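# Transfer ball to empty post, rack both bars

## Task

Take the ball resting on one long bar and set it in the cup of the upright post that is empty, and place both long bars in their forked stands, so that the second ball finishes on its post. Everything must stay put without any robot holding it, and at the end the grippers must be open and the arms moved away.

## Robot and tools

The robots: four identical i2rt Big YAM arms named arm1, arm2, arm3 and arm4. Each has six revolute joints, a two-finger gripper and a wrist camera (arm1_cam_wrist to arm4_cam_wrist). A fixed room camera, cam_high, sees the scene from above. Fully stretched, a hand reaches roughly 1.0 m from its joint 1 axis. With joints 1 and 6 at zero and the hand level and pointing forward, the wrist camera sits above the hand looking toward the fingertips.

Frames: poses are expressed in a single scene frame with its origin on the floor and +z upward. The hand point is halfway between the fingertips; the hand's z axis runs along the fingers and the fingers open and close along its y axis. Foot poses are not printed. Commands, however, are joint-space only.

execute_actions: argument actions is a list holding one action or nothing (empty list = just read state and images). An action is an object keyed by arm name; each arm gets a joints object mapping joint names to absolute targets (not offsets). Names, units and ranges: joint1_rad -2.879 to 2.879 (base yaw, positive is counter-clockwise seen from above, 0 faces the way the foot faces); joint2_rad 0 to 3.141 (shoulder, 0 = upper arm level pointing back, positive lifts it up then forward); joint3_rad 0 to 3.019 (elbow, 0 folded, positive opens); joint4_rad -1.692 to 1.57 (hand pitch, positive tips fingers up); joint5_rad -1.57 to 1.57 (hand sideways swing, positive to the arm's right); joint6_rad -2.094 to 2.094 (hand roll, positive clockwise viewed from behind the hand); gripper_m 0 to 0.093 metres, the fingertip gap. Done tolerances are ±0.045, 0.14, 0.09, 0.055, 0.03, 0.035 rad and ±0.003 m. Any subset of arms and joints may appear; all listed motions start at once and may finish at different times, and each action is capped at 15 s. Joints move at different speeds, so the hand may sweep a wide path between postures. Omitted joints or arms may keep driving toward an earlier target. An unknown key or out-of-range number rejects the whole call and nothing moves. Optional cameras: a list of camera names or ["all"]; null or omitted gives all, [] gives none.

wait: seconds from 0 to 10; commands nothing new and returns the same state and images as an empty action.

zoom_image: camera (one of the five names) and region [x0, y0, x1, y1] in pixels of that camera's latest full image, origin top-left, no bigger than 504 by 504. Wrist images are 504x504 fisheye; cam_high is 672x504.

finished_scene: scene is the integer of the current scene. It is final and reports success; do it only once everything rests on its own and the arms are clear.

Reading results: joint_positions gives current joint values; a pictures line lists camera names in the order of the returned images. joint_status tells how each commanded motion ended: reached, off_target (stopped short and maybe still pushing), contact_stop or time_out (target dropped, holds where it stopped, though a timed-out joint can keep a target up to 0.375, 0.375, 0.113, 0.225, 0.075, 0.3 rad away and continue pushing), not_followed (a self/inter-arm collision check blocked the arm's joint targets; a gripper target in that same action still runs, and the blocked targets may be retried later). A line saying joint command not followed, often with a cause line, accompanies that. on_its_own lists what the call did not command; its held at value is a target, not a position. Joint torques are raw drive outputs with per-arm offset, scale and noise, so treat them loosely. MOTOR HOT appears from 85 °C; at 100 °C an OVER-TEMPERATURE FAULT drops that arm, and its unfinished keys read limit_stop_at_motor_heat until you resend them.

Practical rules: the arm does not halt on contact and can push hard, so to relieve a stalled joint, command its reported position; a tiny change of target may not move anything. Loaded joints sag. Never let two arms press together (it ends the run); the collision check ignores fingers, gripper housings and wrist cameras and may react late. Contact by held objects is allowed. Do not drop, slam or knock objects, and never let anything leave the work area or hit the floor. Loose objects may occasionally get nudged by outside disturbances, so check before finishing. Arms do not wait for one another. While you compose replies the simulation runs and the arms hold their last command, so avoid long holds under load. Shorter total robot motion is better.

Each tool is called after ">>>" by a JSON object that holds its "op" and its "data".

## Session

>>> {"op": "execute_actions", "data": {"actions": [{"arm1":{"joints":{"joint1_rad":0,"joint2_rad":1.0,"joint3_rad":1.3,"joint4_rad":-0.6,"joint5_rad":0,"joint6_rad":0}},"arm2":{"joints":{"joint1_rad":0,"joint2_rad":1.0,"joint3_rad":1.3,"joint4_rad":-0.6,"joint5_rad":0,"joint6_rad":0}},"arm3":{"joints":{"joint1_rad":0,"joint2_rad":1.0,"joint3_rad":1.3,"joint4_rad":-0.6,"joint5_rad":0,"joint6_rad":0}},"arm4":{"joints":{"joint1_rad":0,"joint2_rad":1.0,"joint3_rad":1.3,"joint4_rad":-0.6,"joint5_rad":0,"joint6_rad":0}}}]}}

Scene clock: 1.47 s.
Joint torques (N m, as the arm reports them, + toward a larger angle): arm1=[-1.87 -7.65 10.99  2.95  0.05  0.05] | arm2=[ 0.33 -5.59 13.07  2.63 -0.26 -0.04] | arm3=[ 1.03 -8.03 12.86  2.85 -0.11  0.  ] | arm4=[-0.54 -7.39 10.26  3.01 -0.12  0.13]
arm1.joint_positions: joint1_rad=+0.004 joint2_rad=+1.002 joint3_rad=+1.281 joint4_rad=-0.620 joint5_rad=+0.002 joint6_rad=-0.009 gripper_m=+0.095
arm1.joint_status: all done
arm1.hand: x=+0.9765 y=-0.0291 z=+1.3449 quat_wxyz=(-0.010, -0.816, -0.028, +0.577) (m; scene frame)
arm2.joint_positions: joint1_rad=+0.004 joint2_rad=+1.006 joint3_rad=+1.271 joint4_rad=-0.629 joint5_rad=+0.004 joint6_rad=+0.008 gripper_m=+0.094
arm2.joint_status: all done
arm2.hand: x=+0.0023 y=+0.9694 z=+1.2632 quat_wxyz=(-0.403, -0.585, -0.584, +0.393) (m; scene frame)
arm3.joint_positions: joint1_rad=-0.009 joint2_rad=+1.016 joint3_rad=+1.268 joint4_rad=-0.624 joint5_rad=+0.002 joint6_rad=-0.009 gripper_m=+0.094
arm3.joint_status: all done
arm3.hand: x=-0.9694 y=-0.0083 z=+1.3193 quat_wxyz=(-0.563, -0.004, -0.827, +0.010) (m; scene frame)
arm4.joint_positions: joint1_rad=+0.013 joint2_rad=+0.997 joint3_rad=+1.276 joint4_rad=-0.616 joint5_rad=+0.004 joint6_rad=-0.015 gripper_m=+0.094
arm4.joint_status: all done
arm4.hand: x=+0.0118 y=-0.9704 z=+1.2651 quat_wxyz=(-0.414, +0.577, -0.583, -0.396) (m; scene frame)
pictures: arm1_cam_wrist, arm2_cam_wrist, arm3_cam_wrist, arm4_cam_wrist, cam_high
Images, in order (width x height): arm1_cam_wrist 504x504, arm2_cam_wrist 504x504, arm3_cam_wrist 504x504, arm4_cam_wrist 504x504, cam_high 672x504.

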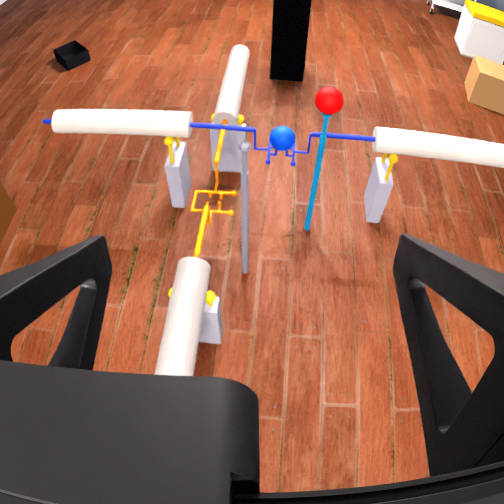

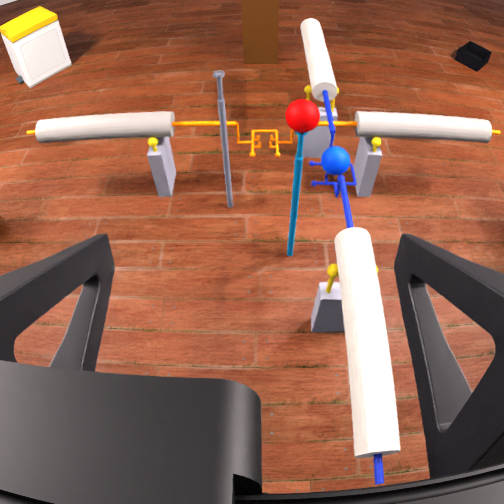

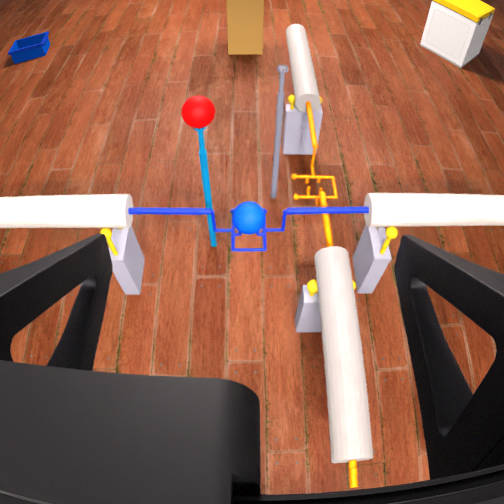

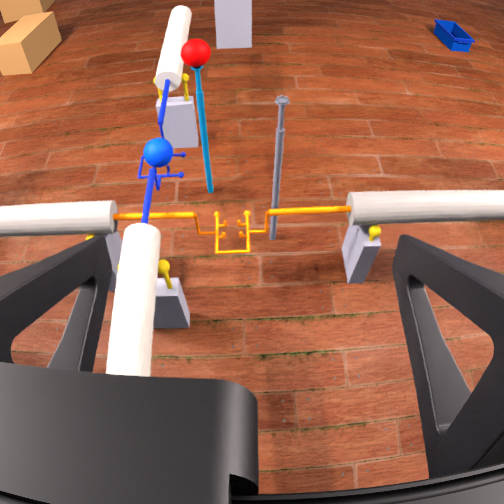

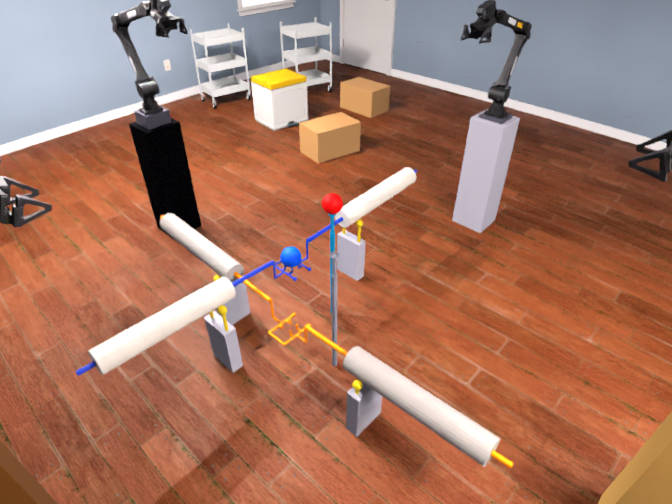

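>>> {"op": "execute_actions", "data": {"actions": [{"arm2":{"joints":{"joint1_rad":-0.53,"joint2_rad":2.29,"joint3_rad":1.262,"joint4_rad":-0.485,"joint6_rad":-0.53}},"arm4":{"joints":{"joint1_rad":0.612,"joint2_rad":2.27,"joint3_rad":1.21,"joint4_rad":-0.475,"joint6_rad":0.595}},"arm1":{"joints":{"joint4_rad":-0.35}},"arm3":{"joints":{"joint4_rad":-0.4}}}], "cameras": ["arm2_cam_wrist","arm4_cam_wrist"]}}

Scene clock: 3.53 s.
Joint torques (N m, as the arm reports them, + toward a larger angle): arm1=[-2.05 -7.88 11.04  3.08  0.05  0.04] | arm2=[  1.5  -16.07   6.51   0.97  -0.15  -0.04] | arm3=[ 0.71 -7.99 13.29  2.81 -0.09 -0.05] | arm4=[ -0.45 -22.11   4.71   0.6    0.1    0.14]
arm1.joint_positions: joint1_rad=+0.004 joint2_rad=+1.002 joint3_rad=+1.281 joint4_rad=-0.371 joint5_rad=+0.002 joint6_rad=-0.009 gripper_m=+0.095
arm1.joint_status: all done
arm1.hand: x=+0.9634 y=-0.0303 z=+1.4044 quat_wxyz=(-0.012, -0.739, -0.026, +0.673) (m; scene frame)
arm2.joint_positions: joint1_rad=-0.537 joint2_rad=+2.301 joint3_rad=+1.244 joint4_rad=-0.499 joint5_rad=+0.001 joint6_rad=-0.522 gripper_m=+0.094
arm2.joint_status: all done
arm2.hand: x=-0.2585 y=+1.0061 z=+0.5518 quat_wxyz=(+0.000, -0.709, -0.706, +0.001) (m; scene frame)
arm3.joint_positions: joint1_rad=-0.009 joint2_rad=+1.016 joint3_rad=+1.268 joint4_rad=-0.426 joint5_rad=+0.002 joint6_rad=-0.008 gripper_m=+0.094
arm3.joint_status: all done
arm3.hand: x=-0.9561 y=-0.0084 z=+1.3662 quat_wxyz=(-0.642, -0.004, -0.767, +0.011) (m; scene frame)
arm4.joint_positions: joint1_rad=+0.625 joint2_rad=+2.281 joint3_rad=+1.194 joint4_rad=-0.479 joint5_rad=+0.000 joint6_rad=+0.580 gripper_m=+0.094
arm4.joint_status: all done
arm4.hand: x=-0.2764 y=-1.0373 z=+0.5461 quat_wxyz=(+0.004, +0.710, -0.704, +0.003) (m; scene frame)
pictures: arm2_cam_wrist, arm4_cam_wrist
Images, in order (width x height): arm2_cam_wrist 504x504, arm4_cam_wrist 504x504.

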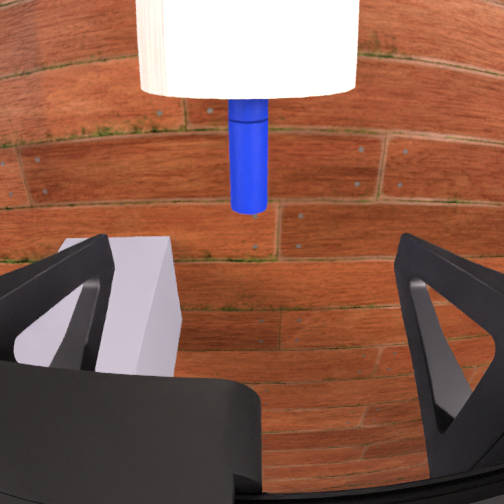

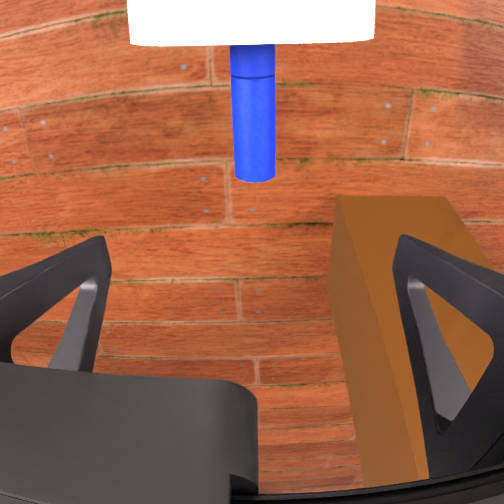

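>>> {"op": "execute_actions", "data": {"actions": [{"arm2":{"joints":{"joint2_rad":2.522,"joint3_rad":1.355,"joint4_rad":-0.345}},"arm4":{"joints":{"joint1_rad":0.595,"joint2_rad":2.52,"joint3_rad":1.336,"joint4_rad":-0.355}}}], "cameras": ["arm2_cam_wrist","arm4_cam_wrist"]}}

>>> {"op": "execute_actions", "data": {"actions": [{"arm2":{"joints":{"gripper_m":0}},"arm4":{"joints":{"gripper_m":0}}}], "cameras": ["arm2_cam_wrist","arm4_cam_wrist"]}}

Scene clock: 4.97 s.
Joint torques (N m, as the arm reports them, + toward a larger angle): arm1=[-2.   -7.68 11.02  3.03  0.05  0.05] | arm2=[  0.2  -11.14   4.81   1.14   0.99   0.01] | arm3=[ 1.83 -8.39 13.22  2.83 -0.09 -0.02] | arm4=[  0.75 -14.2    3.97   1.57  -1.05   0.08]
arm1.joint_positions: joint1_rad=+0.004 joint2_rad=+1.002 joint3_rad=+1.281 joint4_rad=-0.371 joint5_rad=+0.002 joint6_rad=-0.009 gripper_m=+0.095
arm1.joint_status: not commanded
arm1.hand: x=+0.9634 y=-0.0303 z=+1.4044 quat_wxyz=(-0.012, -0.739, -0.026, +0.673) (m; scene frame)
arm2.joint_positions: joint1_rad=-0.524 joint2_rad=+2.456 joint3_rad=+1.355 joint4_rad=-0.362 joint5_rad=-0.022 joint6_rad=-0.524 gripper_m=+0.094
arm2.joint_status: all done
arm2.hand: x=-0.2694 y=+0.9660 z=+0.4950 quat_wxyz=(-0.023, -0.703, -0.710, +0.043) (m; scene frame)
arm3.joint_positions: joint1_rad=-0.009 joint2_rad=+1.016 joint3_rad=+1.268 joint4_rad=-0.426 joint5_rad=+0.002 joint6_rad=-0.008 gripper_m=+0.094
arm3.joint_status: not commanded
arm3.hand: x=-0.9561 y=-0.0084 z=+1.3662 quat_wxyz=(-0.642, -0.004, -0.767, +0.011) (m; scene frame)
arm4.joint_positions: joint1_rad=+0.590 joint2_rad=+2.426 joint3_rad=+1.332 joint4_rad=-0.375 joint5_rad=+0.030 joint6_rad=+0.585 gripper_m=+0.094
arm4.joint_status: all done
arm4.hand: x=-0.2856 y=-0.9809 z=+0.4996 quat_wxyz=(-0.021, +0.695, -0.718, -0.041) (m; scene frame)
pictures: arm2_cam_wrist, arm4_cam_wrist
Images, in order (width x height): arm2_cam_wrist 504x504, arm4_cam_wrist 504x504.

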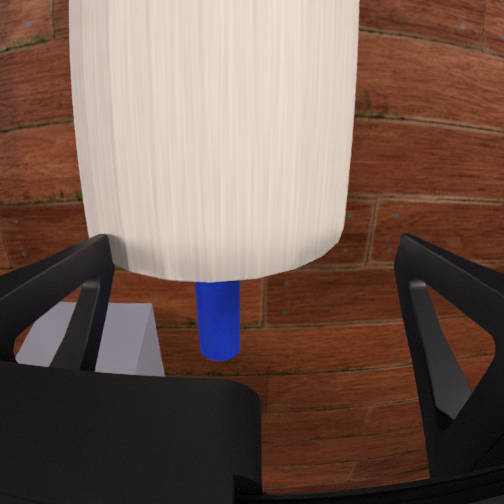

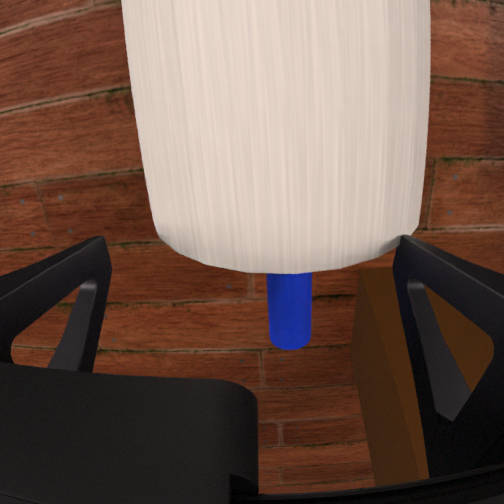

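Scene clock: 5.70 s.
Joint torques (N m, as the arm reports them, + toward a larger angle): arm1=[-2.08 -7.77 11.02  3.05  0.05  0.04] | arm2=[ -1.12 -10.14   5.55   1.5    0.76   0.  ] | arm3=[ 0.96 -7.65 13.14  2.89 -0.04  0.  ] | arm4=[  1.95 -11.55   4.52   2.53  -0.68   0.04]
arm1.joint_positions: joint1_rad=+0.004 joint2_rad=+1.002 joint3_rad=+1.281 joint4_rad=-0.371 joint5_rad=+0.002 joint6_rad=-0.009 gripper_m=+0.095
arm1.joint_status: not commanded
arm1.hand: x=+0.9634 y=-0.0303 z=+1.4044 quat_wxyz=(-0.012, -0.739, -0.026, +0.673) (m; scene frame)
arm2.joint_positions: joint1_rad=-0.502 joint2_rad=+2.433 joint3_rad=+1.347 joint4_rad=-0.372 joint5_rad=-0.017 joint6_rad=-0.528 gripper_m=+0.000
arm2.joint_status: all done
arm2.hand: x=-0.2602 y=+0.9588 z=+0.5053 quat_wxyz=(-0.022, -0.693, -0.719, +0.046) (m; scene frame)
arm3.joint_positions: joint1_rad=-0.009 joint2_rad=+1.016 joint3_rad=+1.268 joint4_rad=-0.426 joint5_rad=+0.002 joint6_rad=-0.008 gripper_m=+0.094
arm3.joint_status: not commanded
arm3.hand: x=-0.9561 y=-0.0084 z=+1.3662 quat_wxyz=(-0.642, -0.004, -0.767, +0.011) (m; scene frame)
arm4.joint_positions: joint1_rad=+0.571 joint2_rad=+2.397 joint3_rad=+1.326 joint4_rad=-0.392 joint5_rad=+0.019 joint6_rad=+0.588 gripper_m=+0.000
arm4.joint_status: all done
arm4.hand: x=-0.2798 y=-0.9732 z=+0.5133 quat_wxyz=(-0.017, +0.687, -0.725, -0.045) (m; scene frame)
pictures: arm2_cam_wrist, arm4_cam_wrist
Images, in order (width x height): arm2_cam_wrist 504x504, arm4_cam_wrist 504x504.

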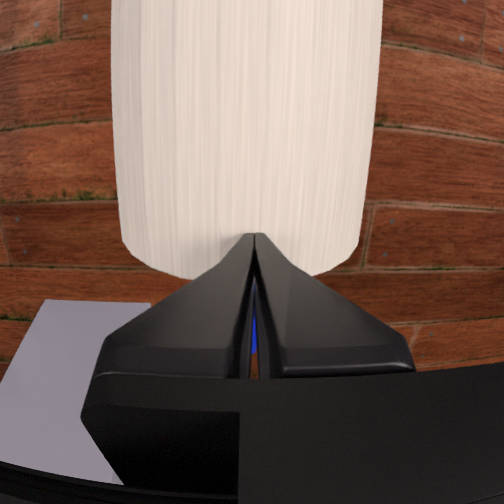

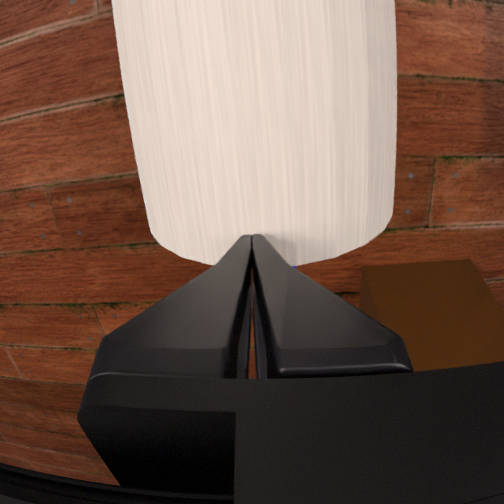

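The fingers swung forward onto the sleeves. I'll back off and descend in smaller steps.

>>> {"op": "execute_actions", "data": {"actions": [{"arm2":{"joints":{"joint2_rad":2.33,"joint3_rad":1.27,"joint4_rad":-0.48,"gripper_m":0.09}},"arm4":{"joints":{"joint1_rad":0.605,"joint2_rad":2.31,"joint3_rad":1.24,"joint4_rad":-0.48,"gripper_m":0.09}}}], "cameras": []}}

>>> {"op": "execute_actions", "data": {"actions": [{"arm2":{"joints":{"joint2_rad":2.43,"joint3_rad":1.29,"joint4_rad":-0.43}},"arm4":{"joints":{"joint2_rad":2.42,"joint3_rad":1.265,"joint4_rad":-0.44}}}], "cameras": []}}

>>> {"op": "execute_actions", "data": {"actions": [{"arm2":{"joints":{"joint2_rad":2.522,"joint3_rad":1.355,"joint4_rad":-0.345}},"arm4":{"joints":{"joint2_rad":2.52,"joint3_rad":1.336,"joint4_rad":-0.355}}}]}}

Scene clock: 7.30 s.
Joint torques (N m, as the arm reports them, + toward a larger angle): arm1=[-2.14 -7.81 11.    3.07  0.05  0.04] | arm2=[  0.64 -16.55   6.1    0.17   0.     0.  ] | arm3=[ 1.23 -7.56 13.09  2.92 -0.11 -0.04] | arm4=[  0.44 -22.01   4.51   0.5    0.11   0.04]
arm1.joint_positions: joint1_rad=+0.004 joint2_rad=+1.002 joint3_rad=+1.281 joint4_rad=-0.371 joint5_rad=+0.002 joint6_rad=-0.009 gripper_m=+0.095
arm1.joint_status: not commanded
arm1.hand: x=+0.9634 y=-0.0303 z=+1.4044 quat_wxyz=(-0.012, -0.739, -0.026, +0.673) (m; scene frame)
arm2.joint_positions: joint1_rad=-0.531 joint2_rad=+2.349 joint3_rad=+1.253 joint4_rad=-0.470 joint5_rad=-0.002 joint6_rad=-0.528 gripper_m=+0.090
arm2.joint_status: all done
arm2.hand: x=-0.2532 y=+1.0084 z=+0.5299 quat_wxyz=(+0.000, -0.705, -0.710, -0.004) (m; scene frame)
arm3.joint_positions: joint1_rad=-0.009 joint2_rad=+1.016 joint3_rad=+1.268 joint4_rad=-0.426 joint5_rad=+0.002 joint6_rad=-0.008 gripper_m=+0.094
arm3.joint_status: not commanded
arm3.hand: x=-0.9561 y=-0.0084 z=+1.3662 quat_wxyz=(-0.642, -0.004, -0.767, +0.011) (m; scene frame)
arm4.joint_positions: joint1_rad=+0.602 joint2_rad=+2.312 joint3_rad=+1.223 joint4_rad=-0.479 joint5_rad=+0.000 joint6_rad=+0.588 gripper_m=+0.090
arm4.joint_status: all done
arm4.hand: x=-0.2701 y=-1.0267 z=+0.5358 quat_wxyz=(+0.005, +0.699, -0.715, +0.004) (m; scene frame)
pictures: none
No camera images: the call's "cameras" was empty. Leave "cameras" out to get every camera's image.

Scene clock: 8.37 s.
Joint torques (N m, as the arm reports them, + toward a larger angle): arm1=[-1.98 -7.84 11.04  3.05  0.06  0.03] | arm2=[  0.4  -16.51   5.28   0.83  -0.01   0.01] | arm3=[ 1.32 -7.51 13.08  2.75 -0.13 -0.07] | arm4=[  0.68 -22.49   3.35   0.52   0.12   0.03]
arm1.joint_positions: joint1_rad=+0.004 joint2_rad=+1.002 joint3_rad=+1.281 joint4_rad=-0.371 joint5_rad=+0.002 joint6_rad=-0.009 gripper_m=+0.095
arm1.joint_status: not commanded
arm1.hand: x=+0.9634 y=-0.0303 z=+1.4044 quat_wxyz=(-0.012, -0.739, -0.026, +0.673) (m; scene frame)
arm2.joint_positions: joint1_rad=-0.531 joint2_rad=+2.436 joint3_rad=+1.275 joint4_rad=-0.444 joint5_rad=-0.002 joint6_rad=-0.528 gripper_m=+0.090
arm2.joint_status: all done
arm2.hand: x=-0.2456 y=+1.0216 z=+0.4910 quat_wxyz=(+0.005, -0.704, -0.709, -0.024) (m; scene frame)
arm3.joint_positions: joint1_rad=-0.009 joint2_rad=+1.016 joint3_rad=+1.268 joint4_rad=-0.426 joint5_rad=+0.002 joint6_rad=-0.008 gripper_m=+0.094
arm3.joint_status: not commanded
arm3.hand: x=-0.9561 y=-0.0084 z=+1.3662 quat_wxyz=(-0.642, -0.004, -0.767, +0.011) (m; scene frame)
arm4.joint_positions: joint1_rad=+0.602 joint2_rad=+2.430 joint3_rad=+1.257 joint4_rad=-0.444 joint5_rad=+0.000 joint6_rad=+0.588 gripper_m=+0.090
arm4.joint_status: all done
arm4.hand: x=-0.2617 y=-1.0406 z=+0.4851 quat_wxyz=(+0.010, +0.699, -0.715, +0.028) (m; scene frame)
pictures: none
No camera images: the call's "cameras" was empty. Leave "cameras" out to get every camera's image.

Scene clock: 9.20 s.
Joint torques (N m, as the arm reports them, + toward a larger angle): arm1=[-2.07 -7.83 11.05  3.05  0.06  0.04] | arm2=[  0.96 -15.92   5.21   1.06  -0.01   0.  ] | arm3=[ 0.62 -8.29 13.3   2.85 -0.06  0.06] | arm4=[  0.31 -22.19   3.35   0.73   0.1    0.02]
arm1.joint_positions: joint1_rad=+0.004 joint2_rad=+1.002 joint3_rad=+1.281 joint4_rad=-0.371 joint5_rad=+0.002 joint6_rad=-0.009 gripper_m=+0.095
arm1.joint_status: not commanded
arm1.hand: x=+0.9634 y=-0.0303 z=+1.4044 quat_wxyz=(-0.012, -0.739, -0.026, +0.673) (m; scene frame)
arm2.joint_positions: joint1_rad=-0.531 joint2_rad=+2.520 joint3_rad=+1.342 joint4_rad=-0.360 joint5_rad=-0.002 joint6_rad=-0.528 gripper_m=+0.090
arm2.joint_status: all done
arm2.hand: x=-0.2581 y=+0.9997 z=+0.4596 quat_wxyz=(-0.004, -0.705, -0.710, +0.009) (m; scene frame)
arm3.joint_positions: joint1_rad=-0.009 joint2_rad=+1.016 joint3_rad=+1.268 joint4_rad=-0.426 joint5_rad=+0.002 joint6_rad=-0.008 gripper_m=+0.094
arm3.joint_status: not commanded
arm3.hand: x=-0.9561 y=-0.0084 z=+1.3662 quat_wxyz=(-0.642, -0.004, -0.767, +0.011) (m; scene frame)
arm4.joint_positions: joint1_rad=+0.602 joint2_rad=+2.518 joint3_rad=+1.328 joint4_rad=-0.361 joint5_rad=+0.000 joint6_rad=+0.588 gripper_m=+0.090
arm4.joint_status: all done
arm4.hand: x=-0.2758 y=-1.0187 z=+0.4523 quat_wxyz=(+0.003, +0.699, -0.715, -0.004) (m; scene frame)
pictures: arm1_cam_wrist, arm2_cam_wrist, arm3_cam_wrist, arm4_cam_wrist, cam_high
Images, in order (width x height): arm1_cam_wrist 504x504, arm2_cam_wrist 504x504, arm3_cam_wrist 504x504, arm4_cam_wrist 504x504, cam_high 672x504.

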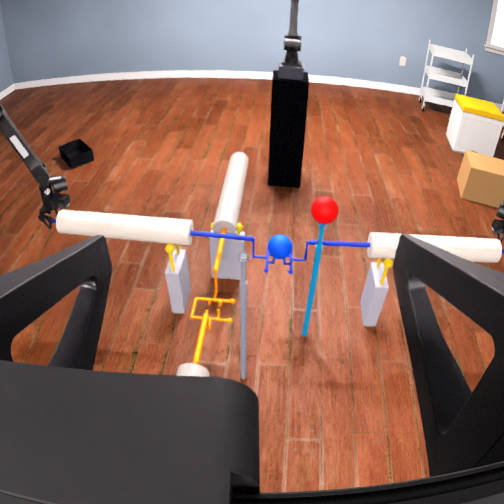

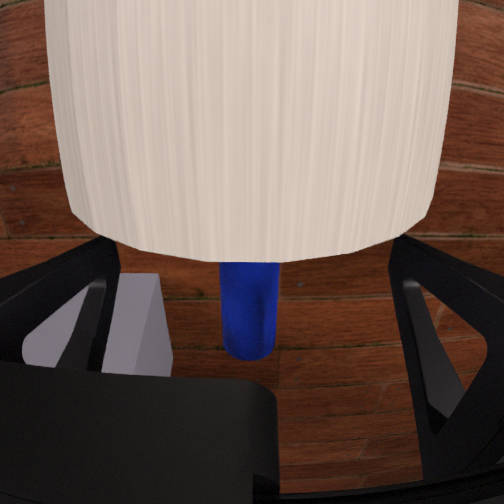

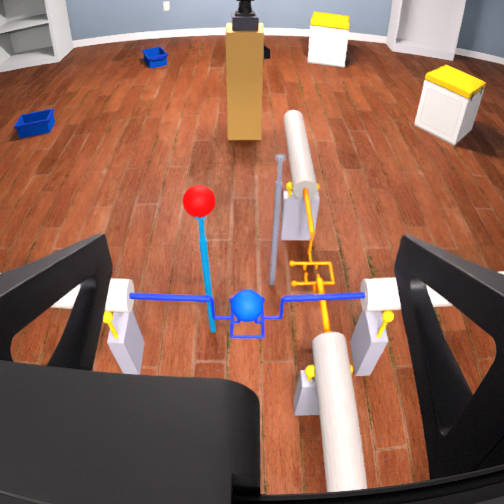

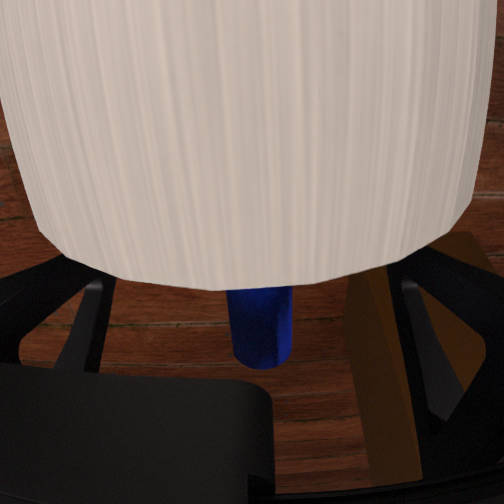

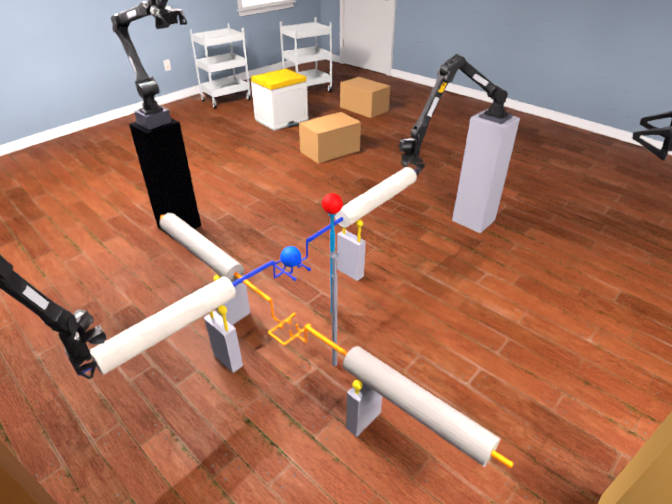

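>>> {"op": "execute_actions", "data": {"actions": [{"arm2":{"joints":{"joint2_rad":2.555}},"arm4":{"joints":{"joint3_rad":1.31,"joint6_rad":0.565}}}], "cameras": []}}

>>> {"op": "execute_actions", "data": {"actions": [{"arm2":{"joints":{"gripper_m":0}},"arm4":{"joints":{"gripper_m":0}}}], "cameras": ["arm2_cam_wrist","arm4_cam_wrist"]}}

Scene clock: 10.20 s.
Joint torques (N m, as the arm reports them, + toward a larger angle): arm1=[-1.89 -7.7  11.02  3.1   0.05  0.04] | arm2=[  1.07 -15.28   4.96   0.84  -0.01   0.01] | arm3=[ 0.41 -7.67 12.95  2.81 -0.12 -0.07] | arm4=[  0.09 -21.42   2.75   0.8    0.11  -0.23]
arm1.joint_positions: joint1_rad=+0.004 joint2_rad=+1.002 joint3_rad=+1.281 joint4_rad=-0.371 joint5_rad=+0.002 joint6_rad=-0.009 gripper_m=+0.095
arm1.joint_status: not commanded
arm1.hand: x=+0.9634 y=-0.0303 z=+1.4044 quat_wxyz=(-0.012, -0.739, -0.026, +0.673) (m; scene frame)
arm2.joint_positions: joint1_rad=-0.531 joint2_rad=+2.550 joint3_rad=+1.342 joint4_rad=-0.360 joint5_rad=-0.002 joint6_rad=-0.528 gripper_m=+0.090
arm2.joint_status: all done
arm2.hand: x=-0.2515 y=+1.0111 z=+0.4452 quat_wxyz=(+0.000, -0.705, -0.710, -0.006) (m; scene frame)
arm3.joint_positions: joint1_rad=-0.009 joint2_rad=+1.016 joint3_rad=+1.268 joint4_rad=-0.426 joint5_rad=+0.002 joint6_rad=-0.008 gripper_m=+0.094
arm3.joint_status: not commanded
arm3.hand: x=-0.9561 y=-0.0084 z=+1.3662 quat_wxyz=(-0.642, -0.004, -0.767, +0.011) (m; scene frame)
arm4.joint_positions: joint1_rad=+0.602 joint2_rad=+2.518 joint3_rad=+1.309 joint4_rad=-0.361 joint5_rad=+0.000 joint6_rad=+0.580 gripper_m=+0.090
arm4.joint_status: all done
arm4.hand: x=-0.2697 y=-1.0285 z=+0.4498 quat_wxyz=(+0.005, +0.702, -0.712, +0.005) (m; scene frame)
pictures: none
No camera images: the call's "cameras" was empty. Leave "cameras" out to get every camera's image.

Scene clock: 10.90 s.
Joint torques (N m, as the arm reports them, + toward a larger angle): arm1=[-2.11 -7.78 11.    3.06  0.05  0.05] | arm2=[  1.1  -15.06   4.79   0.84  -0.43   0.02] | arm3=[ 0.71 -6.94 13.12  2.86 -0.16 -0.02] | arm4=[  0.24 -21.93   2.78   0.4    0.31   0.01]
arm1.joint_positions: joint1_rad=+0.004 joint2_rad=+1.002 joint3_rad=+1.281 joint4_rad=-0.371 joint5_rad=+0.002 joint6_rad=-0.009 gripper_m=+0.095
arm1.joint_status: not commanded
arm1.hand: x=+0.9634 y=-0.0303 z=+1.4044 quat_wxyz=(-0.012, -0.739, -0.026, +0.673) (m; scene frame)
arm2.joint_positions: joint1_rad=-0.535 joint2_rad=+2.551 joint3_rad=+1.344 joint4_rad=-0.354 joint5_rad=+0.006 joint6_rad=-0.528 gripper_m=+0.019
arm2.joint_status: gripper_m off_target (ended at +0.019, target +0.000)
arm2.hand: x=-0.2558 y=+1.0108 z=+0.4448 quat_wxyz=(+0.003, -0.706, -0.708, -0.001) (m; scene frame)
arm3.joint_positions: joint1_rad=-0.009 joint2_rad=+1.016 joint3_rad=+1.268 joint4_rad=-0.426 joint5_rad=+0.002 joint6_rad=-0.008 gripper_m=+0.094
arm3.joint_status: not commanded
arm3.hand: x=-0.9561 y=-0.0084 z=+1.3662 quat_wxyz=(-0.642, -0.004, -0.767, +0.011) (m; scene frame)
arm4.joint_positions: joint1_rad=+0.606 joint2_rad=+2.518 joint3_rad=+1.310 joint4_rad=-0.354 joint5_rad=-0.005 joint6_rad=+0.560 gripper_m=+0.018
arm4.joint_status: gripper_m off_target (ended at +0.018, target +0.000)
arm4.hand: x=-0.2732 y=-1.0285 z=+0.4497 quat_wxyz=(+0.007, +0.710, -0.704, +0.001) (m; scene frame)
pictures: arm2_cam_wrist, arm4_cam_wrist
Images, in order (width x height): arm2_cam_wrist 504x504, arm4_cam_wrist 504x504.

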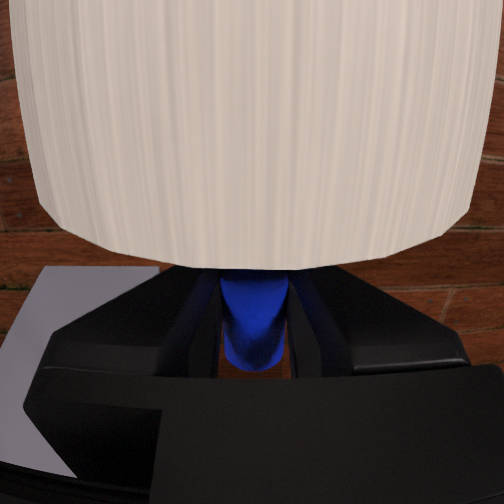

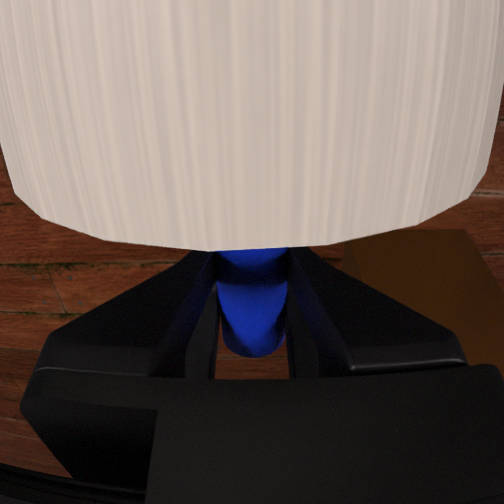

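>>> {"op": "execute_actions", "data": {"actions": [{"arm2":{"joints":{"joint1_rad":-0.545,"joint2_rad":2.276,"joint3_rad":1.234,"joint4_rad":-0.486}},"arm4":{"joints":{"joint1_rad":0.618,"joint2_rad":2.27,"joint3_rad":1.21,"joint4_rad":-0.48,"joint6_rad":0.58}}}], "cameras": []}}

>>> {"op": "execute_actions", "data": {"actions": [{"arm2":{"joints":{"joint2_rad":2.05,"joint3_rad":1.202,"joint4_rad":-0.68}},"arm4":{"joints":{"joint2_rad":2.035,"joint3_rad":1.176,"joint4_rad":-0.678}}}], "cameras": []}}

>>> {"op": "execute_actions", "data": {"actions": [{"arm2":{"joints":{"joint2_rad":1.87,"joint3_rad":1.268,"joint4_rad":-0.905}},"arm4":{"joints":{"joint2_rad":1.849,"joint3_rad":1.238,"joint4_rad":-0.905}}}], "cameras": []}}

>>> {"op": "execute_actions", "data": {"actions": [{"arm2":{"joints":{"joint2_rad":1.735,"joint3_rad":1.385,"joint4_rad":-1.145}},"arm4":{"joints":{"joint2_rad":1.708,"joint3_rad":1.353,"joint4_rad":-1.15}}}], "cameras": []}}

>>> {"op": "execute_actions", "data": {"actions": [{"arm2":{"joints":{"joint1_rad":-0.485,"joint2_rad":1.825,"joint3_rad":1.63,"joint4_rad":-1.28,"joint6_rad":-0.472}},"arm4":{"joints":{"joint1_rad":0.684,"joint2_rad":1.55,"joint3_rad":1.223,"joint4_rad":-1.187,"joint6_rad":0.66}}}], "cameras": []}}

>>> {"op": "execute_actions", "data": {"actions": [{"arm2":{"joints":{"joint1_rad":-0.438,"joint2_rad":1.965,"joint3_rad":1.855,"joint4_rad":-1.36,"joint6_rad":-0.427}},"arm4":{"joints":{"joint1_rad":0.772,"joint2_rad":1.435,"joint3_rad":1.088,"joint4_rad":-1.155,"joint6_rad":0.748}}}]}}

Scene clock: 13.10 s.
Joint torques (N m, as the arm reports them, + toward a larger angle): arm1=[-2.03 -7.8  11.    3.02  0.05  0.04] | arm2=[  0.39 -17.79   5.32   0.02  -0.04   0.04] | arm3=[ 1.11 -7.72 13.16  3.05 -0.12 -0.05] | arm4=[  0.3  -22.91   3.81   0.12   0.     0.2 ]
arm1.joint_positions: joint1_rad=+0.004 joint2_rad=+1.002 joint3_rad=+1.281 joint4_rad=-0.371 joint5_rad=+0.002 joint6_rad=-0.009 gripper_m=+0.095
arm1.joint_status: not commanded
arm1.hand: x=+0.9634 y=-0.0303 z=+1.4044 quat_wxyz=(-0.012, -0.739, -0.026, +0.673) (m; scene frame)
arm2.joint_positions: joint1_rad=-0.540 joint2_rad=+2.309 joint3_rad=+1.228 joint4_rad=-0.473 joint5_rad=-0.002 joint6_rad=-0.530 gripper_m=+0.019
arm2.joint_status: all done
arm2.hand: x=-0.2564 y=+1.0120 z=+0.5446 quat_wxyz=(-0.001, -0.707, -0.707, +0.001) (m; scene frame)
arm3.joint_positions: joint1_rad=-0.009 joint2_rad=+1.016 joint3_rad=+1.268 joint4_rad=-0.426 joint5_rad=+0.002 joint6_rad=-0.008 gripper_m=+0.094
arm3.joint_status: not commanded
arm3.hand: x=-0.9561 y=-0.0084 z=+1.3662 quat_wxyz=(-0.642, -0.004, -0.767, +0.011) (m; scene frame)
arm4.joint_positions: joint1_rad=+0.608 joint2_rad=+2.288 joint3_rad=+1.207 joint4_rad=-0.475 joint5_rad=+0.003 joint6_rad=+0.560 gripper_m=+0.018
arm4.joint_status: all done
arm4.hand: x=-0.2723 y=-1.0275 z=+0.5446 quat_wxyz=(+0.002, +0.711, -0.703, -0.002) (m; scene frame)
pictures: none
No camera images: the call's "cameras" was empty. Leave "cameras" out to get every camera's image.

Scene clock: 14.17 s.
Joint torques (N m, as the arm reports them, + toward a larger angle): arm1=[-2.01 -7.69 11.06  3.05  0.05  0.05] | arm2=[  0.25 -16.15   7.14   0.1   -0.06  -0.01] | arm3=[ 1.01 -7.77 13.17  2.83 -0.1   0.  ] | arm4=[  1.19 -21.46   5.33   0.26   0.     0.17]
arm1.joint_positions: joint1_rad=+0.004 joint2_rad=+1.002 joint3_rad=+1.281 joint4_rad=-0.371 joint5_rad=+0.002 joint6_rad=-0.009 gripper_m=+0.095
arm1.joint_status: not commanded
arm1.hand: x=+0.9634 y=-0.0303 z=+1.4044 quat_wxyz=(-0.012, -0.739, -0.026, +0.673) (m; scene frame)
arm2.joint_positions: joint1_rad=-0.540 joint2_rad=+2.076 joint3_rad=+1.191 joint4_rad=-0.670 joint5_rad=-0.001 joint6_rad=-0.530 gripper_m=+0.019
arm2.joint_status: all done
arm2.hand: x=-0.2570 y=+1.0111 z=+0.6502 quat_wxyz=(-0.001, -0.707, -0.707, +0.001) (m; scene frame)
arm3.joint_positions: joint1_rad=-0.009 joint2_rad=+1.016 joint3_rad=+1.268 joint4_rad=-0.426 joint5_rad=+0.002 joint6_rad=-0.008 gripper_m=+0.094
arm3.joint_status: not commanded
arm3.hand: x=-0.9561 y=-0.0084 z=+1.3662 quat_wxyz=(-0.642, -0.004, -0.767, +0.011) (m; scene frame)
arm4.joint_positions: joint1_rad=+0.609 joint2_rad=+2.052 joint3_rad=+1.167 joint4_rad=-0.674 joint5_rad=+0.003 joint6_rad=+0.560 gripper_m=+0.018
arm4.joint_status: all done
arm4.hand: x=-0.2714 y=-1.0290 z=+0.6500 quat_wxyz=(+0.002, +0.711, -0.703, -0.001) (m; scene frame)
pictures: none
No camera images: the call's "cameras" was empty. Leave "cameras" out to get every camera's image.

Scene clock: 15.30 s.
Joint torques (N m, as the arm reports them, + toward a larger angle): arm1=[-1.65 -7.78 11.01  3.04  0.05  0.06] | arm2=[  0.18 -15.35  11.4   -0.23   0.1    0.02] | arm3=[ 1.77 -8.15 13.21  2.77 -0.08 -0.03] | arm4=[  0.68 -20.77   8.65  -0.11  -0.12   0.19]
arm1.joint_positions: joint1_rad=+0.004 joint2_rad=+1.002 joint3_rad=+1.281 joint4_rad=-0.371 joint5_rad=+0.002 joint6_rad=-0.009 gripper_m=+0.095
arm1.joint_status: not commanded
arm1.hand: x=+0.9634 y=-0.0303 z=+1.4044 quat_wxyz=(-0.012, -0.739, -0.026, +0.673) (m; scene frame)
arm2.joint_positions: joint1_rad=-0.539 joint2_rad=+1.892 joint3_rad=+1.221 joint4_rad=-0.885 joint5_rad=-0.004 joint6_rad=-0.530 gripper_m=+0.019
arm2.joint_status: all done
arm2.hand: x=-0.2565 y=+1.0109 z=+0.7482 quat_wxyz=(-0.002, -0.707, -0.708, +0.000) (m; scene frame)
arm3.joint_positions: joint1_rad=-0.009 joint2_rad=+1.016 joint3_rad=+1.268 joint4_rad=-0.426 joint5_rad=+0.002 joint6_rad=-0.008 gripper_m=+0.094
arm3.joint_status: not commanded
arm3.hand: x=-0.9561 y=-0.0084 z=+1.3662 quat_wxyz=(-0.642, -0.004, -0.767, +0.011) (m; scene frame)
arm4.joint_positions: joint1_rad=+0.609 joint2_rad=+1.867 joint3_rad=+1.197 joint4_rad=-0.893 joint5_rad=+0.005 joint6_rad=+0.560 gripper_m=+0.018
arm4.joint_status: all done
arm4.hand: x=-0.2693 y=-1.0301 z=+0.7467 quat_wxyz=(+0.001, +0.711, -0.703, +0.001) (m; scene frame)
pictures: none
No camera images: the call's "cameras" was empty. Leave "cameras" out to get every camera's image.

Scene clock: 16.40 s.
Joint torques (N m, as the arm reports them, + toward a larger angle): arm1=[-1.99 -7.79 11.02  3.05  0.06  0.05] | arm2=[ -0.23 -14.82  13.5   -0.4    0.06   0.01] | arm3=[ 1.03 -7.6  13.03  3.16 -0.12  0.03] | arm4=[  0.96 -20.01  10.45  -0.12  -0.12   0.2 ]
arm1.joint_positions: joint1_rad=+0.004 joint2_rad=+1.002 joint3_rad=+1.281 joint4_rad=-0.371 joint5_rad=+0.002 joint6_rad=-0.009 gripper_m=+0.095
arm1.joint_status: not commanded
arm1.hand: x=+0.9634 y=-0.0303 z=+1.4044 quat_wxyz=(-0.012, -0.739, -0.026, +0.673) (m; scene frame)
arm2.joint_positions: joint1_rad=-0.539 joint2_rad=+1.764 joint3_rad=+1.326 joint4_rad=-1.126 joint5_rad=-0.004 joint6_rad=-0.530 gripper_m=+0.019
arm2.joint_status: all done
arm2.hand: x=-0.2572 y=+1.0099 z=+0.8443 quat_wxyz=(-0.001, -0.707, -0.708, -0.003) (m; scene frame)
arm3.joint_positions: joint1_rad=-0.009 joint2_rad=+1.016 joint3_rad=+1.268 joint4_rad=-0.426 joint5_rad=+0.002 joint6_rad=-0.008 gripper_m=+0.094
arm3.joint_status: not commanded
arm3.hand: x=-0.9561 y=-0.0084 z=+1.3662 quat_wxyz=(-0.642, -0.004, -0.767, +0.011) (m; scene frame)
arm4.joint_positions: joint1_rad=+0.609 joint2_rad=+1.730 joint3_rad=+1.298 joint4_rad=-1.139 joint5_rad=+0.005 joint6_rad=+0.560 gripper_m=+0.018
arm4.joint_status: all done
arm4.hand: x=-0.2678 y=-1.0314 z=+0.8446 quat_wxyz=(+0.002, +0.711, -0.703, +0.005) (m; scene frame)
pictures: none
No camera images: the call's "cameras" was empty. Leave "cameras" out to get every camera's image.

Scene clock: 17.37 s.
Joint torques (N m, as the arm reports them, + toward a larger angle): arm1=[-1.97 -7.68 11.    3.05  0.05  0.04] | arm2=[  0.64 -17.55  15.47  -0.18  -0.1   -0.02] | arm3=[ 0.8  -7.95 12.97  2.96 -0.11  0.01] | arm4=[  0.6  -18.11   8.93   0.5    0.12   0.26]
arm1.joint_positions: joint1_rad=+0.004 joint2_rad=+1.002 joint3_rad=+1.281 joint4_rad=-0.371 joint5_rad=+0.002 joint6_rad=-0.009 gripper_m=+0.095
arm1.joint_status: not commanded
arm1.hand: x=+0.9634 y=-0.0303 z=+1.4044 quat_wxyz=(-0.012, -0.739, -0.026, +0.673) (m; scene frame)
arm2.joint_positions: joint1_rad=-0.481 joint2_rad=+1.868 joint3_rad=+1.554 joint4_rad=-1.263 joint5_rad=-0.001 joint6_rad=-0.471 gripper_m=+0.019
arm2.joint_status: all done
arm2.hand: x=-0.2547 y=+0.9504 z=+0.8713 quat_wxyz=(+0.002, -0.707, -0.707, -0.009) (m; scene frame)
arm3.joint_positions: joint1_rad=-0.009 joint2_rad=+1.016 joint3_rad=+1.268 joint4_rad=-0.426 joint5_rad=+0.002 joint6_rad=-0.008 gripper_m=+0.094
arm3.joint_status: not commanded
arm3.hand: x=-0.9561 y=-0.0084 z=+1.3662 quat_wxyz=(-0.642, -0.004, -0.767, +0.011) (m; scene frame)
arm4.joint_positions: joint1_rad=+0.680 joint2_rad=+1.575 joint3_rad=+1.195 joint4_rad=-1.187 joint5_rad=+0.000 joint6_rad=+0.633 gripper_m=+0.018
arm4.joint_status: all done
arm4.hand: x=-0.2678 y=-1.0905 z=+0.8788 quat_wxyz=(+0.005, +0.711, -0.703, +0.004) (m; scene frame)
pictures: none
No camera images: the call's "cameras" was empty. Leave "cameras" out to get every camera's image.

Scene clock: 18.40 s.
Joint torques (N m, as the arm reports them, + toward a larger angle): arm1=[-1.95 -7.77 11.02  3.09  0.05  0.04] | arm2=[  0.3  -19.47  16.42  -0.1   -0.04   0.04] | arm3=[ 1.19 -7.73 12.89  2.83 -0.09 -0.03] | arm4=[  0.45 -15.99   8.94   0.53   0.06   0.29]
arm1.joint_positions: joint1_rad=+0.004 joint2_rad=+1.002 joint3_rad=+1.281 joint4_rad=-0.371 joint5_rad=+0.002 joint6_rad=-0.009 gripper_m=+0.095
arm1.joint_status: not commanded
arm1.hand: x=+0.9634 y=-0.0303 z=+1.4044 quat_wxyz=(-0.012, -0.739, -0.026, +0.673) (m; scene frame)
arm2.joint_positions: joint1_rad=-0.434 joint2_rad=+2.006 joint3_rad=+1.769 joint4_rad=-1.343 joint5_rad=-0.001 joint6_rad=-0.426 gripper_m=+0.019
arm2.joint_status: all done
arm2.hand: x=-0.2529 y=+0.8912 z=+0.8714 quat_wxyz=(+0.003, -0.706, -0.708, -0.011) (m; scene frame)
arm3.joint_positions: joint1_rad=-0.009 joint2_rad=+1.016 joint3_rad=+1.268 joint4_rad=-0.426 joint5_rad=+0.002 joint6_rad=-0.008 gripper_m=+0.094
arm3.joint_status: not commanded
arm3.hand: x=-0.9561 y=-0.0084 z=+1.3662 quat_wxyz=(-0.642, -0.004, -0.767, +0.011) (m; scene frame)
arm4.joint_positions: joint1_rad=+0.771 joint2_rad=+1.467 joint3_rad=+1.057 joint4_rad=-1.156 joint5_rad=+0.001 joint6_rad=+0.724 gripper_m=+0.018
arm4.joint_status: all done
arm4.hand: x=-0.2687 y=-1.1499 z=+0.8744 quat_wxyz=(+0.004, +0.711, -0.704, +0.003) (m; scene frame)
pictures: arm1_cam_wrist, arm2_cam_wrist, arm3_cam_wrist, arm4_cam_wrist, cam_high
Images, in order (width x height): arm1_cam_wrist 504x504, arm2_cam_wrist 504x504, arm3_cam_wrist 504x504, arm4_cam_wrist 504x504, cam_high 672x504.

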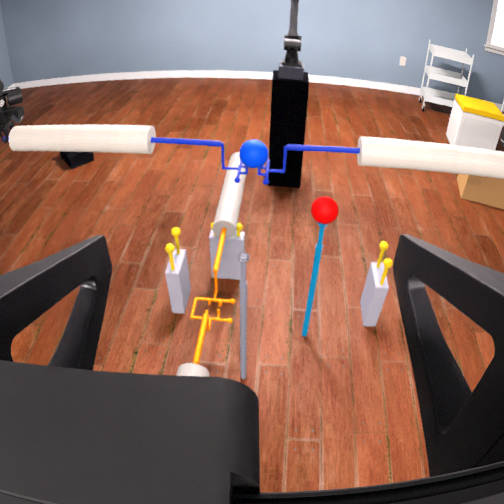

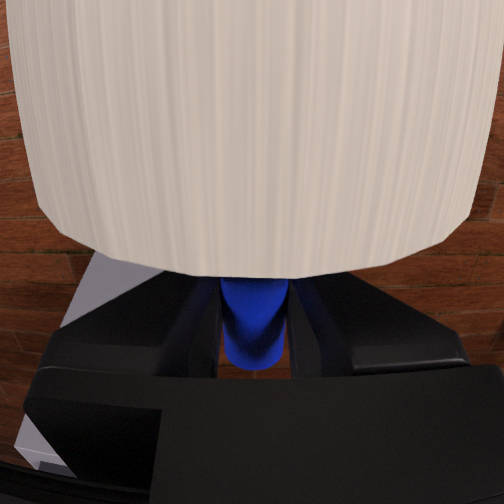

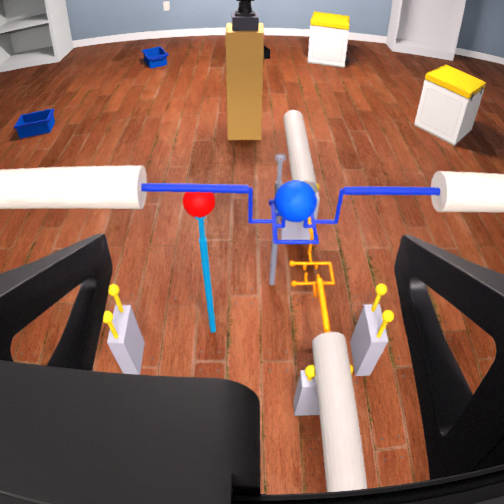

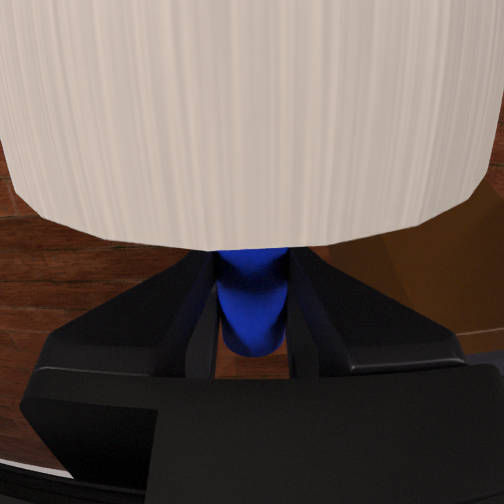

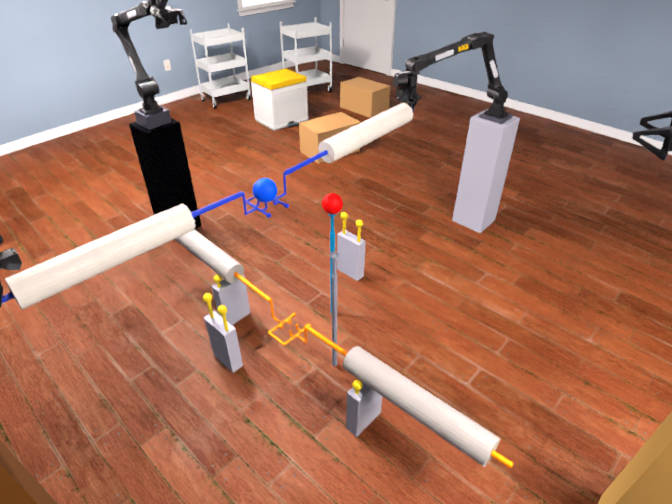

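>>> {"op": "execute_actions", "data": {"actions": [{"arm2":{"joints":{"joint1_rad":-0.258,"joint2_rad":1.86,"joint3_rad":1.662,"joint4_rad":-1.275,"joint6_rad":-0.243}},"arm4":{"joints":{"joint1_rad":0.508,"joint2_rad":1.243,"joint3_rad":0.9,"joint4_rad":-1.16,"joint6_rad":0.455}}}], "cameras": []}}

>>> {"op": "execute_actions", "data": {"actions": [{"arm2":{"joints":{"joint1_rad":-0.046,"joint2_rad":1.812,"joint3_rad":1.592,"joint4_rad":-1.25,"joint6_rad":-0.033}},"arm4":{"joints":{"joint1_rad":0.146,"joint2_rad":1.145,"joint3_rad":0.818,"joint4_rad":-1.183,"joint6_rad":0.095}}}], "cameras": []}}

>>> {"op": "execute_actions", "data": {"actions": [{"arm2":{"joints":{"joint1_rad":0.196,"joint2_rad":1.86,"joint3_rad":1.62,"joint4_rad":-1.215,"joint6_rad":0.208}},"arm4":{"joints":{"joint1_rad":-0.29,"joint2_rad":1.215,"joint4_rad":-1.1,"joint6_rad":-0.34}}}], "cameras": ["arm1_cam_wrist","arm3_cam_wrist","cam_high"]}}

>>> {"op": "zoom_image", "data": {"camera": "cam_high", "region": [270, 180, 400, 290]}}

>>> {"op": "zoom_image", "data": {"camera": "arm1_cam_wrist", "region": [185, 170, 305, 290]}}

>>> {"op": "zoom_image", "data": {"camera": "arm3_cam_wrist", "region": [220, 90, 340, 210]}}

Scene clock: 20.70 s.
Joint torques (N m, as the arm reports them, + toward a larger angle): arm1=[-2.05 -7.87 11.07  3.04  0.05  0.03] | arm2=[  0.17 -19.6   11.53   0.38   0.     0.01] | arm3=[ 1.66 -7.79 13.21  2.71 -0.11 -0.02] | arm4=[  0.3  -11.57   9.23   0.47  -0.16  -0.12]
arm1.joint_positions: joint1_rad=+0.004 joint2_rad=+1.002 joint3_rad=+1.281 joint4_rad=-0.371 joint5_rad=+0.002 joint6_rad=-0.009 gripper_m=+0.095
arm1.joint_status: not commanded
arm1.hand: x=+0.9634 y=-0.0303 z=+1.4044 quat_wxyz=(-0.012, -0.739, -0.026, +0.673) (m; scene frame)
arm2.joint_positions: joint1_rad=-0.254 joint2_rad=+1.924 joint3_rad=+1.633 joint4_rad=-1.275 joint5_rad=-0.002 joint6_rad=-0.244 gripper_m=+0.019
arm2.joint_status: all done
arm2.hand: x=-0.1416 y=+0.8826 z=+0.8688 quat_wxyz=(-0.001, -0.707, -0.707, -0.005) (m; scene frame)
arm3.joint_positions: joint1_rad=-0.009 joint2_rad=+1.016 joint3_rad=+1.268 joint4_rad=-0.426 joint5_rad=+0.002 joint6_rad=-0.008 gripper_m=+0.094
arm3.joint_status: not commanded
arm3.hand: x=-0.9561 y=-0.0084 z=+1.3662 quat_wxyz=(-0.642, -0.004, -0.767, +0.011) (m; scene frame)
arm4.joint_positions: joint1_rad=+0.510 joint2_rad=+1.263 joint3_rad=+0.866 joint4_rad=-1.160 joint5_rad=+0.006 joint6_rad=+0.460 gripper_m=+0.018
arm4.joint_status: all done
arm4.hand: x=-0.1481 y=-1.1561 z=+0.8770 quat_wxyz=(-0.001, +0.712, -0.702, -0.001) (m; scene frame)
pictures: none
No camera images: the call's "cameras" was empty. Leave "cameras" out to get every camera's image.

Scene clock: 21.97 s.
Joint torques (N m, as the arm reports them, + toward a larger angle): arm1=[-1.93 -7.88 11.02  3.03  0.05  0.05] | arm2=[  0.76 -19.48  11.37   0.04  -0.16  -0.01] | arm3=[ 0.91 -7.95 13.    3.02 -0.09  0.02] | arm4=[ -0.37 -10.49   8.9    0.34  -0.25  -0.19]
arm1.joint_positions: joint1_rad=+0.004 joint2_rad=+1.002 joint3_rad=+1.281 joint4_rad=-0.371 joint5_rad=+0.002 joint6_rad=-0.009 gripper_m=+0.095
arm1.joint_status: not commanded
arm1.hand: x=+0.9634 y=-0.0303 z=+1.4044 quat_wxyz=(-0.012, -0.739, -0.026, +0.673) (m; scene frame)
arm2.joint_positions: joint1_rad=-0.045 joint2_rad=+1.882 joint3_rad=+1.564 joint4_rad=-1.238 joint5_rad=+0.001 joint6_rad=-0.031 gripper_m=+0.019
arm2.joint_status: all done
arm2.hand: x=-0.0209 y=+0.8804 z=+0.8680 quat_wxyz=(-0.003, -0.708, -0.706, +0.000) (m; scene frame)
arm3.joint_positions: joint1_rad=-0.009 joint2_rad=+1.016 joint3_rad=+1.268 joint4_rad=-0.426 joint5_rad=+0.002 joint6_rad=-0.008 gripper_m=+0.094
arm3.joint_status: not commanded
arm3.hand: x=-0.9561 y=-0.0084 z=+1.3662 quat_wxyz=(-0.642, -0.004, -0.767, +0.011) (m; scene frame)
arm4.joint_positions: joint1_rad=+0.154 joint2_rad=+1.170 joint3_rad=+0.792 joint4_rad=-1.179 joint5_rad=+0.008 joint6_rad=+0.107 gripper_m=+0.018
arm4.joint_status: all done
arm4.hand: x=-0.0329 y=-1.1551 z=+0.8775 quat_wxyz=(-0.003, +0.711, -0.704, +0.002) (m; scene frame)
pictures: none
No camera images: the call's "cameras" was empty. Leave "cameras" out to get every camera's image.

Scene clock: 23.23 s.
Joint torques (N m, as the arm reports them, + toward a larger angle): arm1=[-1.95 -7.85 11.03  3.06  0.05  0.04] | arm2=[  1.12 -17.61  13.6    0.03  -0.26   0.01] | arm3=[ 0.84 -8.21 13.15  2.88 -0.09 -0.03] | arm4=[ -0.63 -10.66   9.15  -0.09  -0.25  -0.3 ]
arm1.joint_positions: joint1_rad=+0.004 joint2_rad=+1.002 joint3_rad=+1.281 joint4_rad=-0.371 joint5_rad=+0.002 joint6_rad=-0.009 gripper_m=+0.095
arm1.joint_status: not commanded
arm1.hand: x=+0.9634 y=-0.0303 z=+1.4044 quat_wxyz=(-0.012, -0.739, -0.026, +0.673) (m; scene frame)
arm2.joint_positions: joint1_rad=+0.191 joint2_rad=+1.894 joint3_rad=+1.567 joint4_rad=-1.204 joint5_rad=+0.004 joint6_rad=+0.208 gripper_m=+0.019
arm2.joint_status: all done
arm2.hand: x=+0.1139 y=+0.8821 z=+0.8639 quat_wxyz=(-0.014, -0.709, -0.705, +0.007) (m; scene frame)
arm3.joint_positions: joint1_rad=-0.009 joint2_rad=+1.016 joint3_rad=+1.268 joint4_rad=-0.426 joint5_rad=+0.002 joint6_rad=-0.008 gripper_m=+0.094
arm3.joint_status: not commanded
arm3.hand: x=-0.9561 y=-0.0084 z=+1.3662 quat_wxyz=(-0.642, -0.004, -0.767, +0.011) (m; scene frame)
arm4.joint_positions: joint1_rad=-0.275 joint2_rad=+1.236 joint3_rad=+0.785 joint4_rad=-1.087 joint5_rad=+0.007 joint6_rad=-0.320 gripper_m=+0.018
arm4.joint_status: all done
arm4.hand: x=+0.0975 y=-1.1510 z=+0.8566 quat_wxyz=(-0.011, +0.710, -0.704, +0.001) (m; scene frame)
pictures: arm1_cam_wrist, arm3_cam_wrist, cam_high
Images, in order (width x height): arm1_cam_wrist 504x504, arm3_cam_wrist 504x504, cam_high 672x504.

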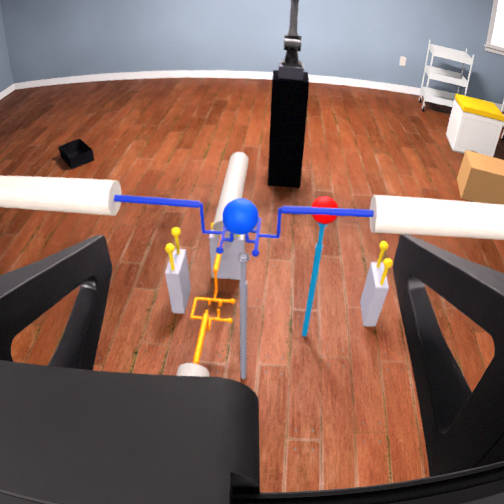

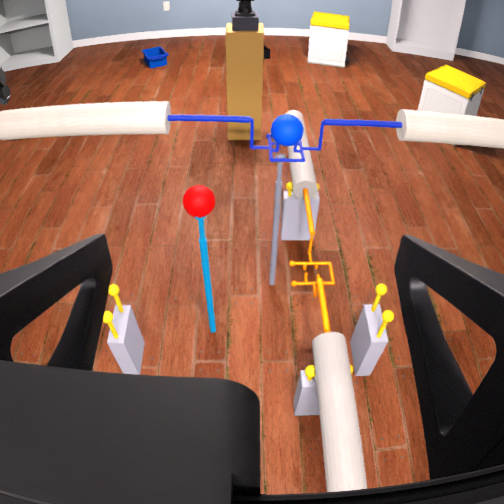

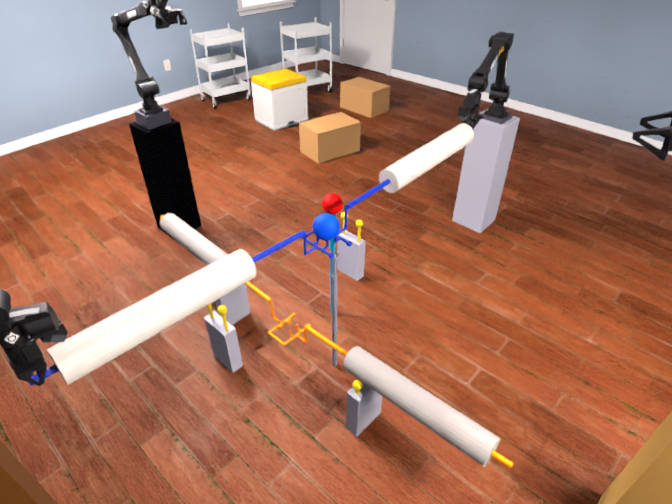

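Region (270, 180, 400, 290) of cam_high's 672x504 image, scaled by 3.877, with more detail than that image has; it fills the top 426 rows of this view, and the rest is white.

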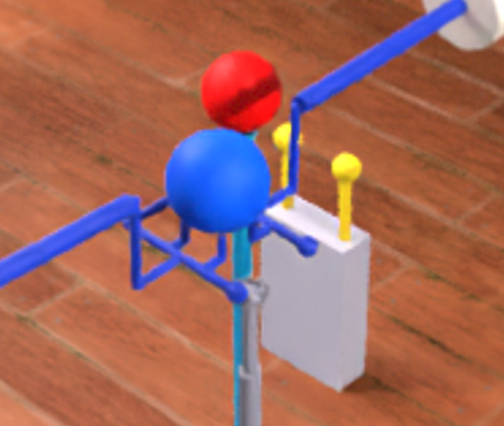

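Region (185, 170, 305, 290) of arm1_cam_wrist's 504x504 image, scaled by 4.200, with more detail than that image has.

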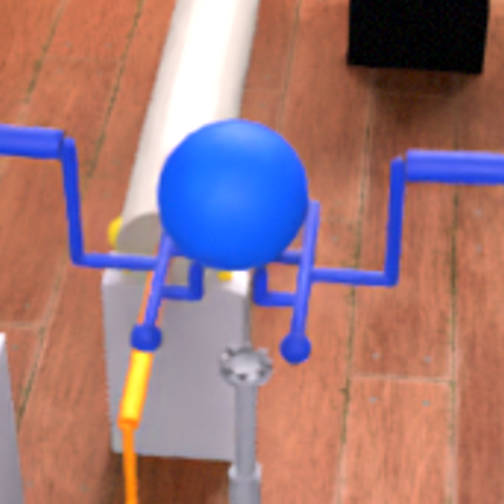

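Region (220, 90, 340, 210) of arm3_cam_wrist's 504x504 image, scaled by 4.200, with more detail than that image has.

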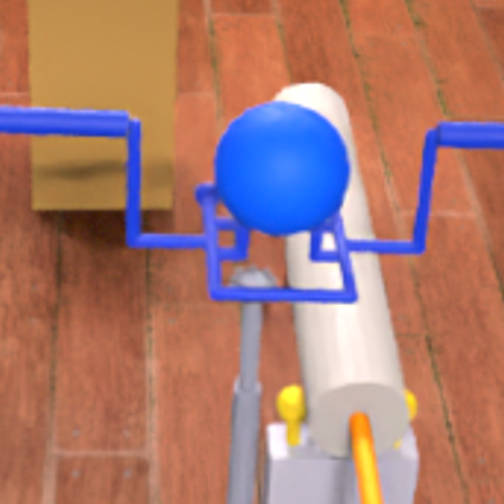

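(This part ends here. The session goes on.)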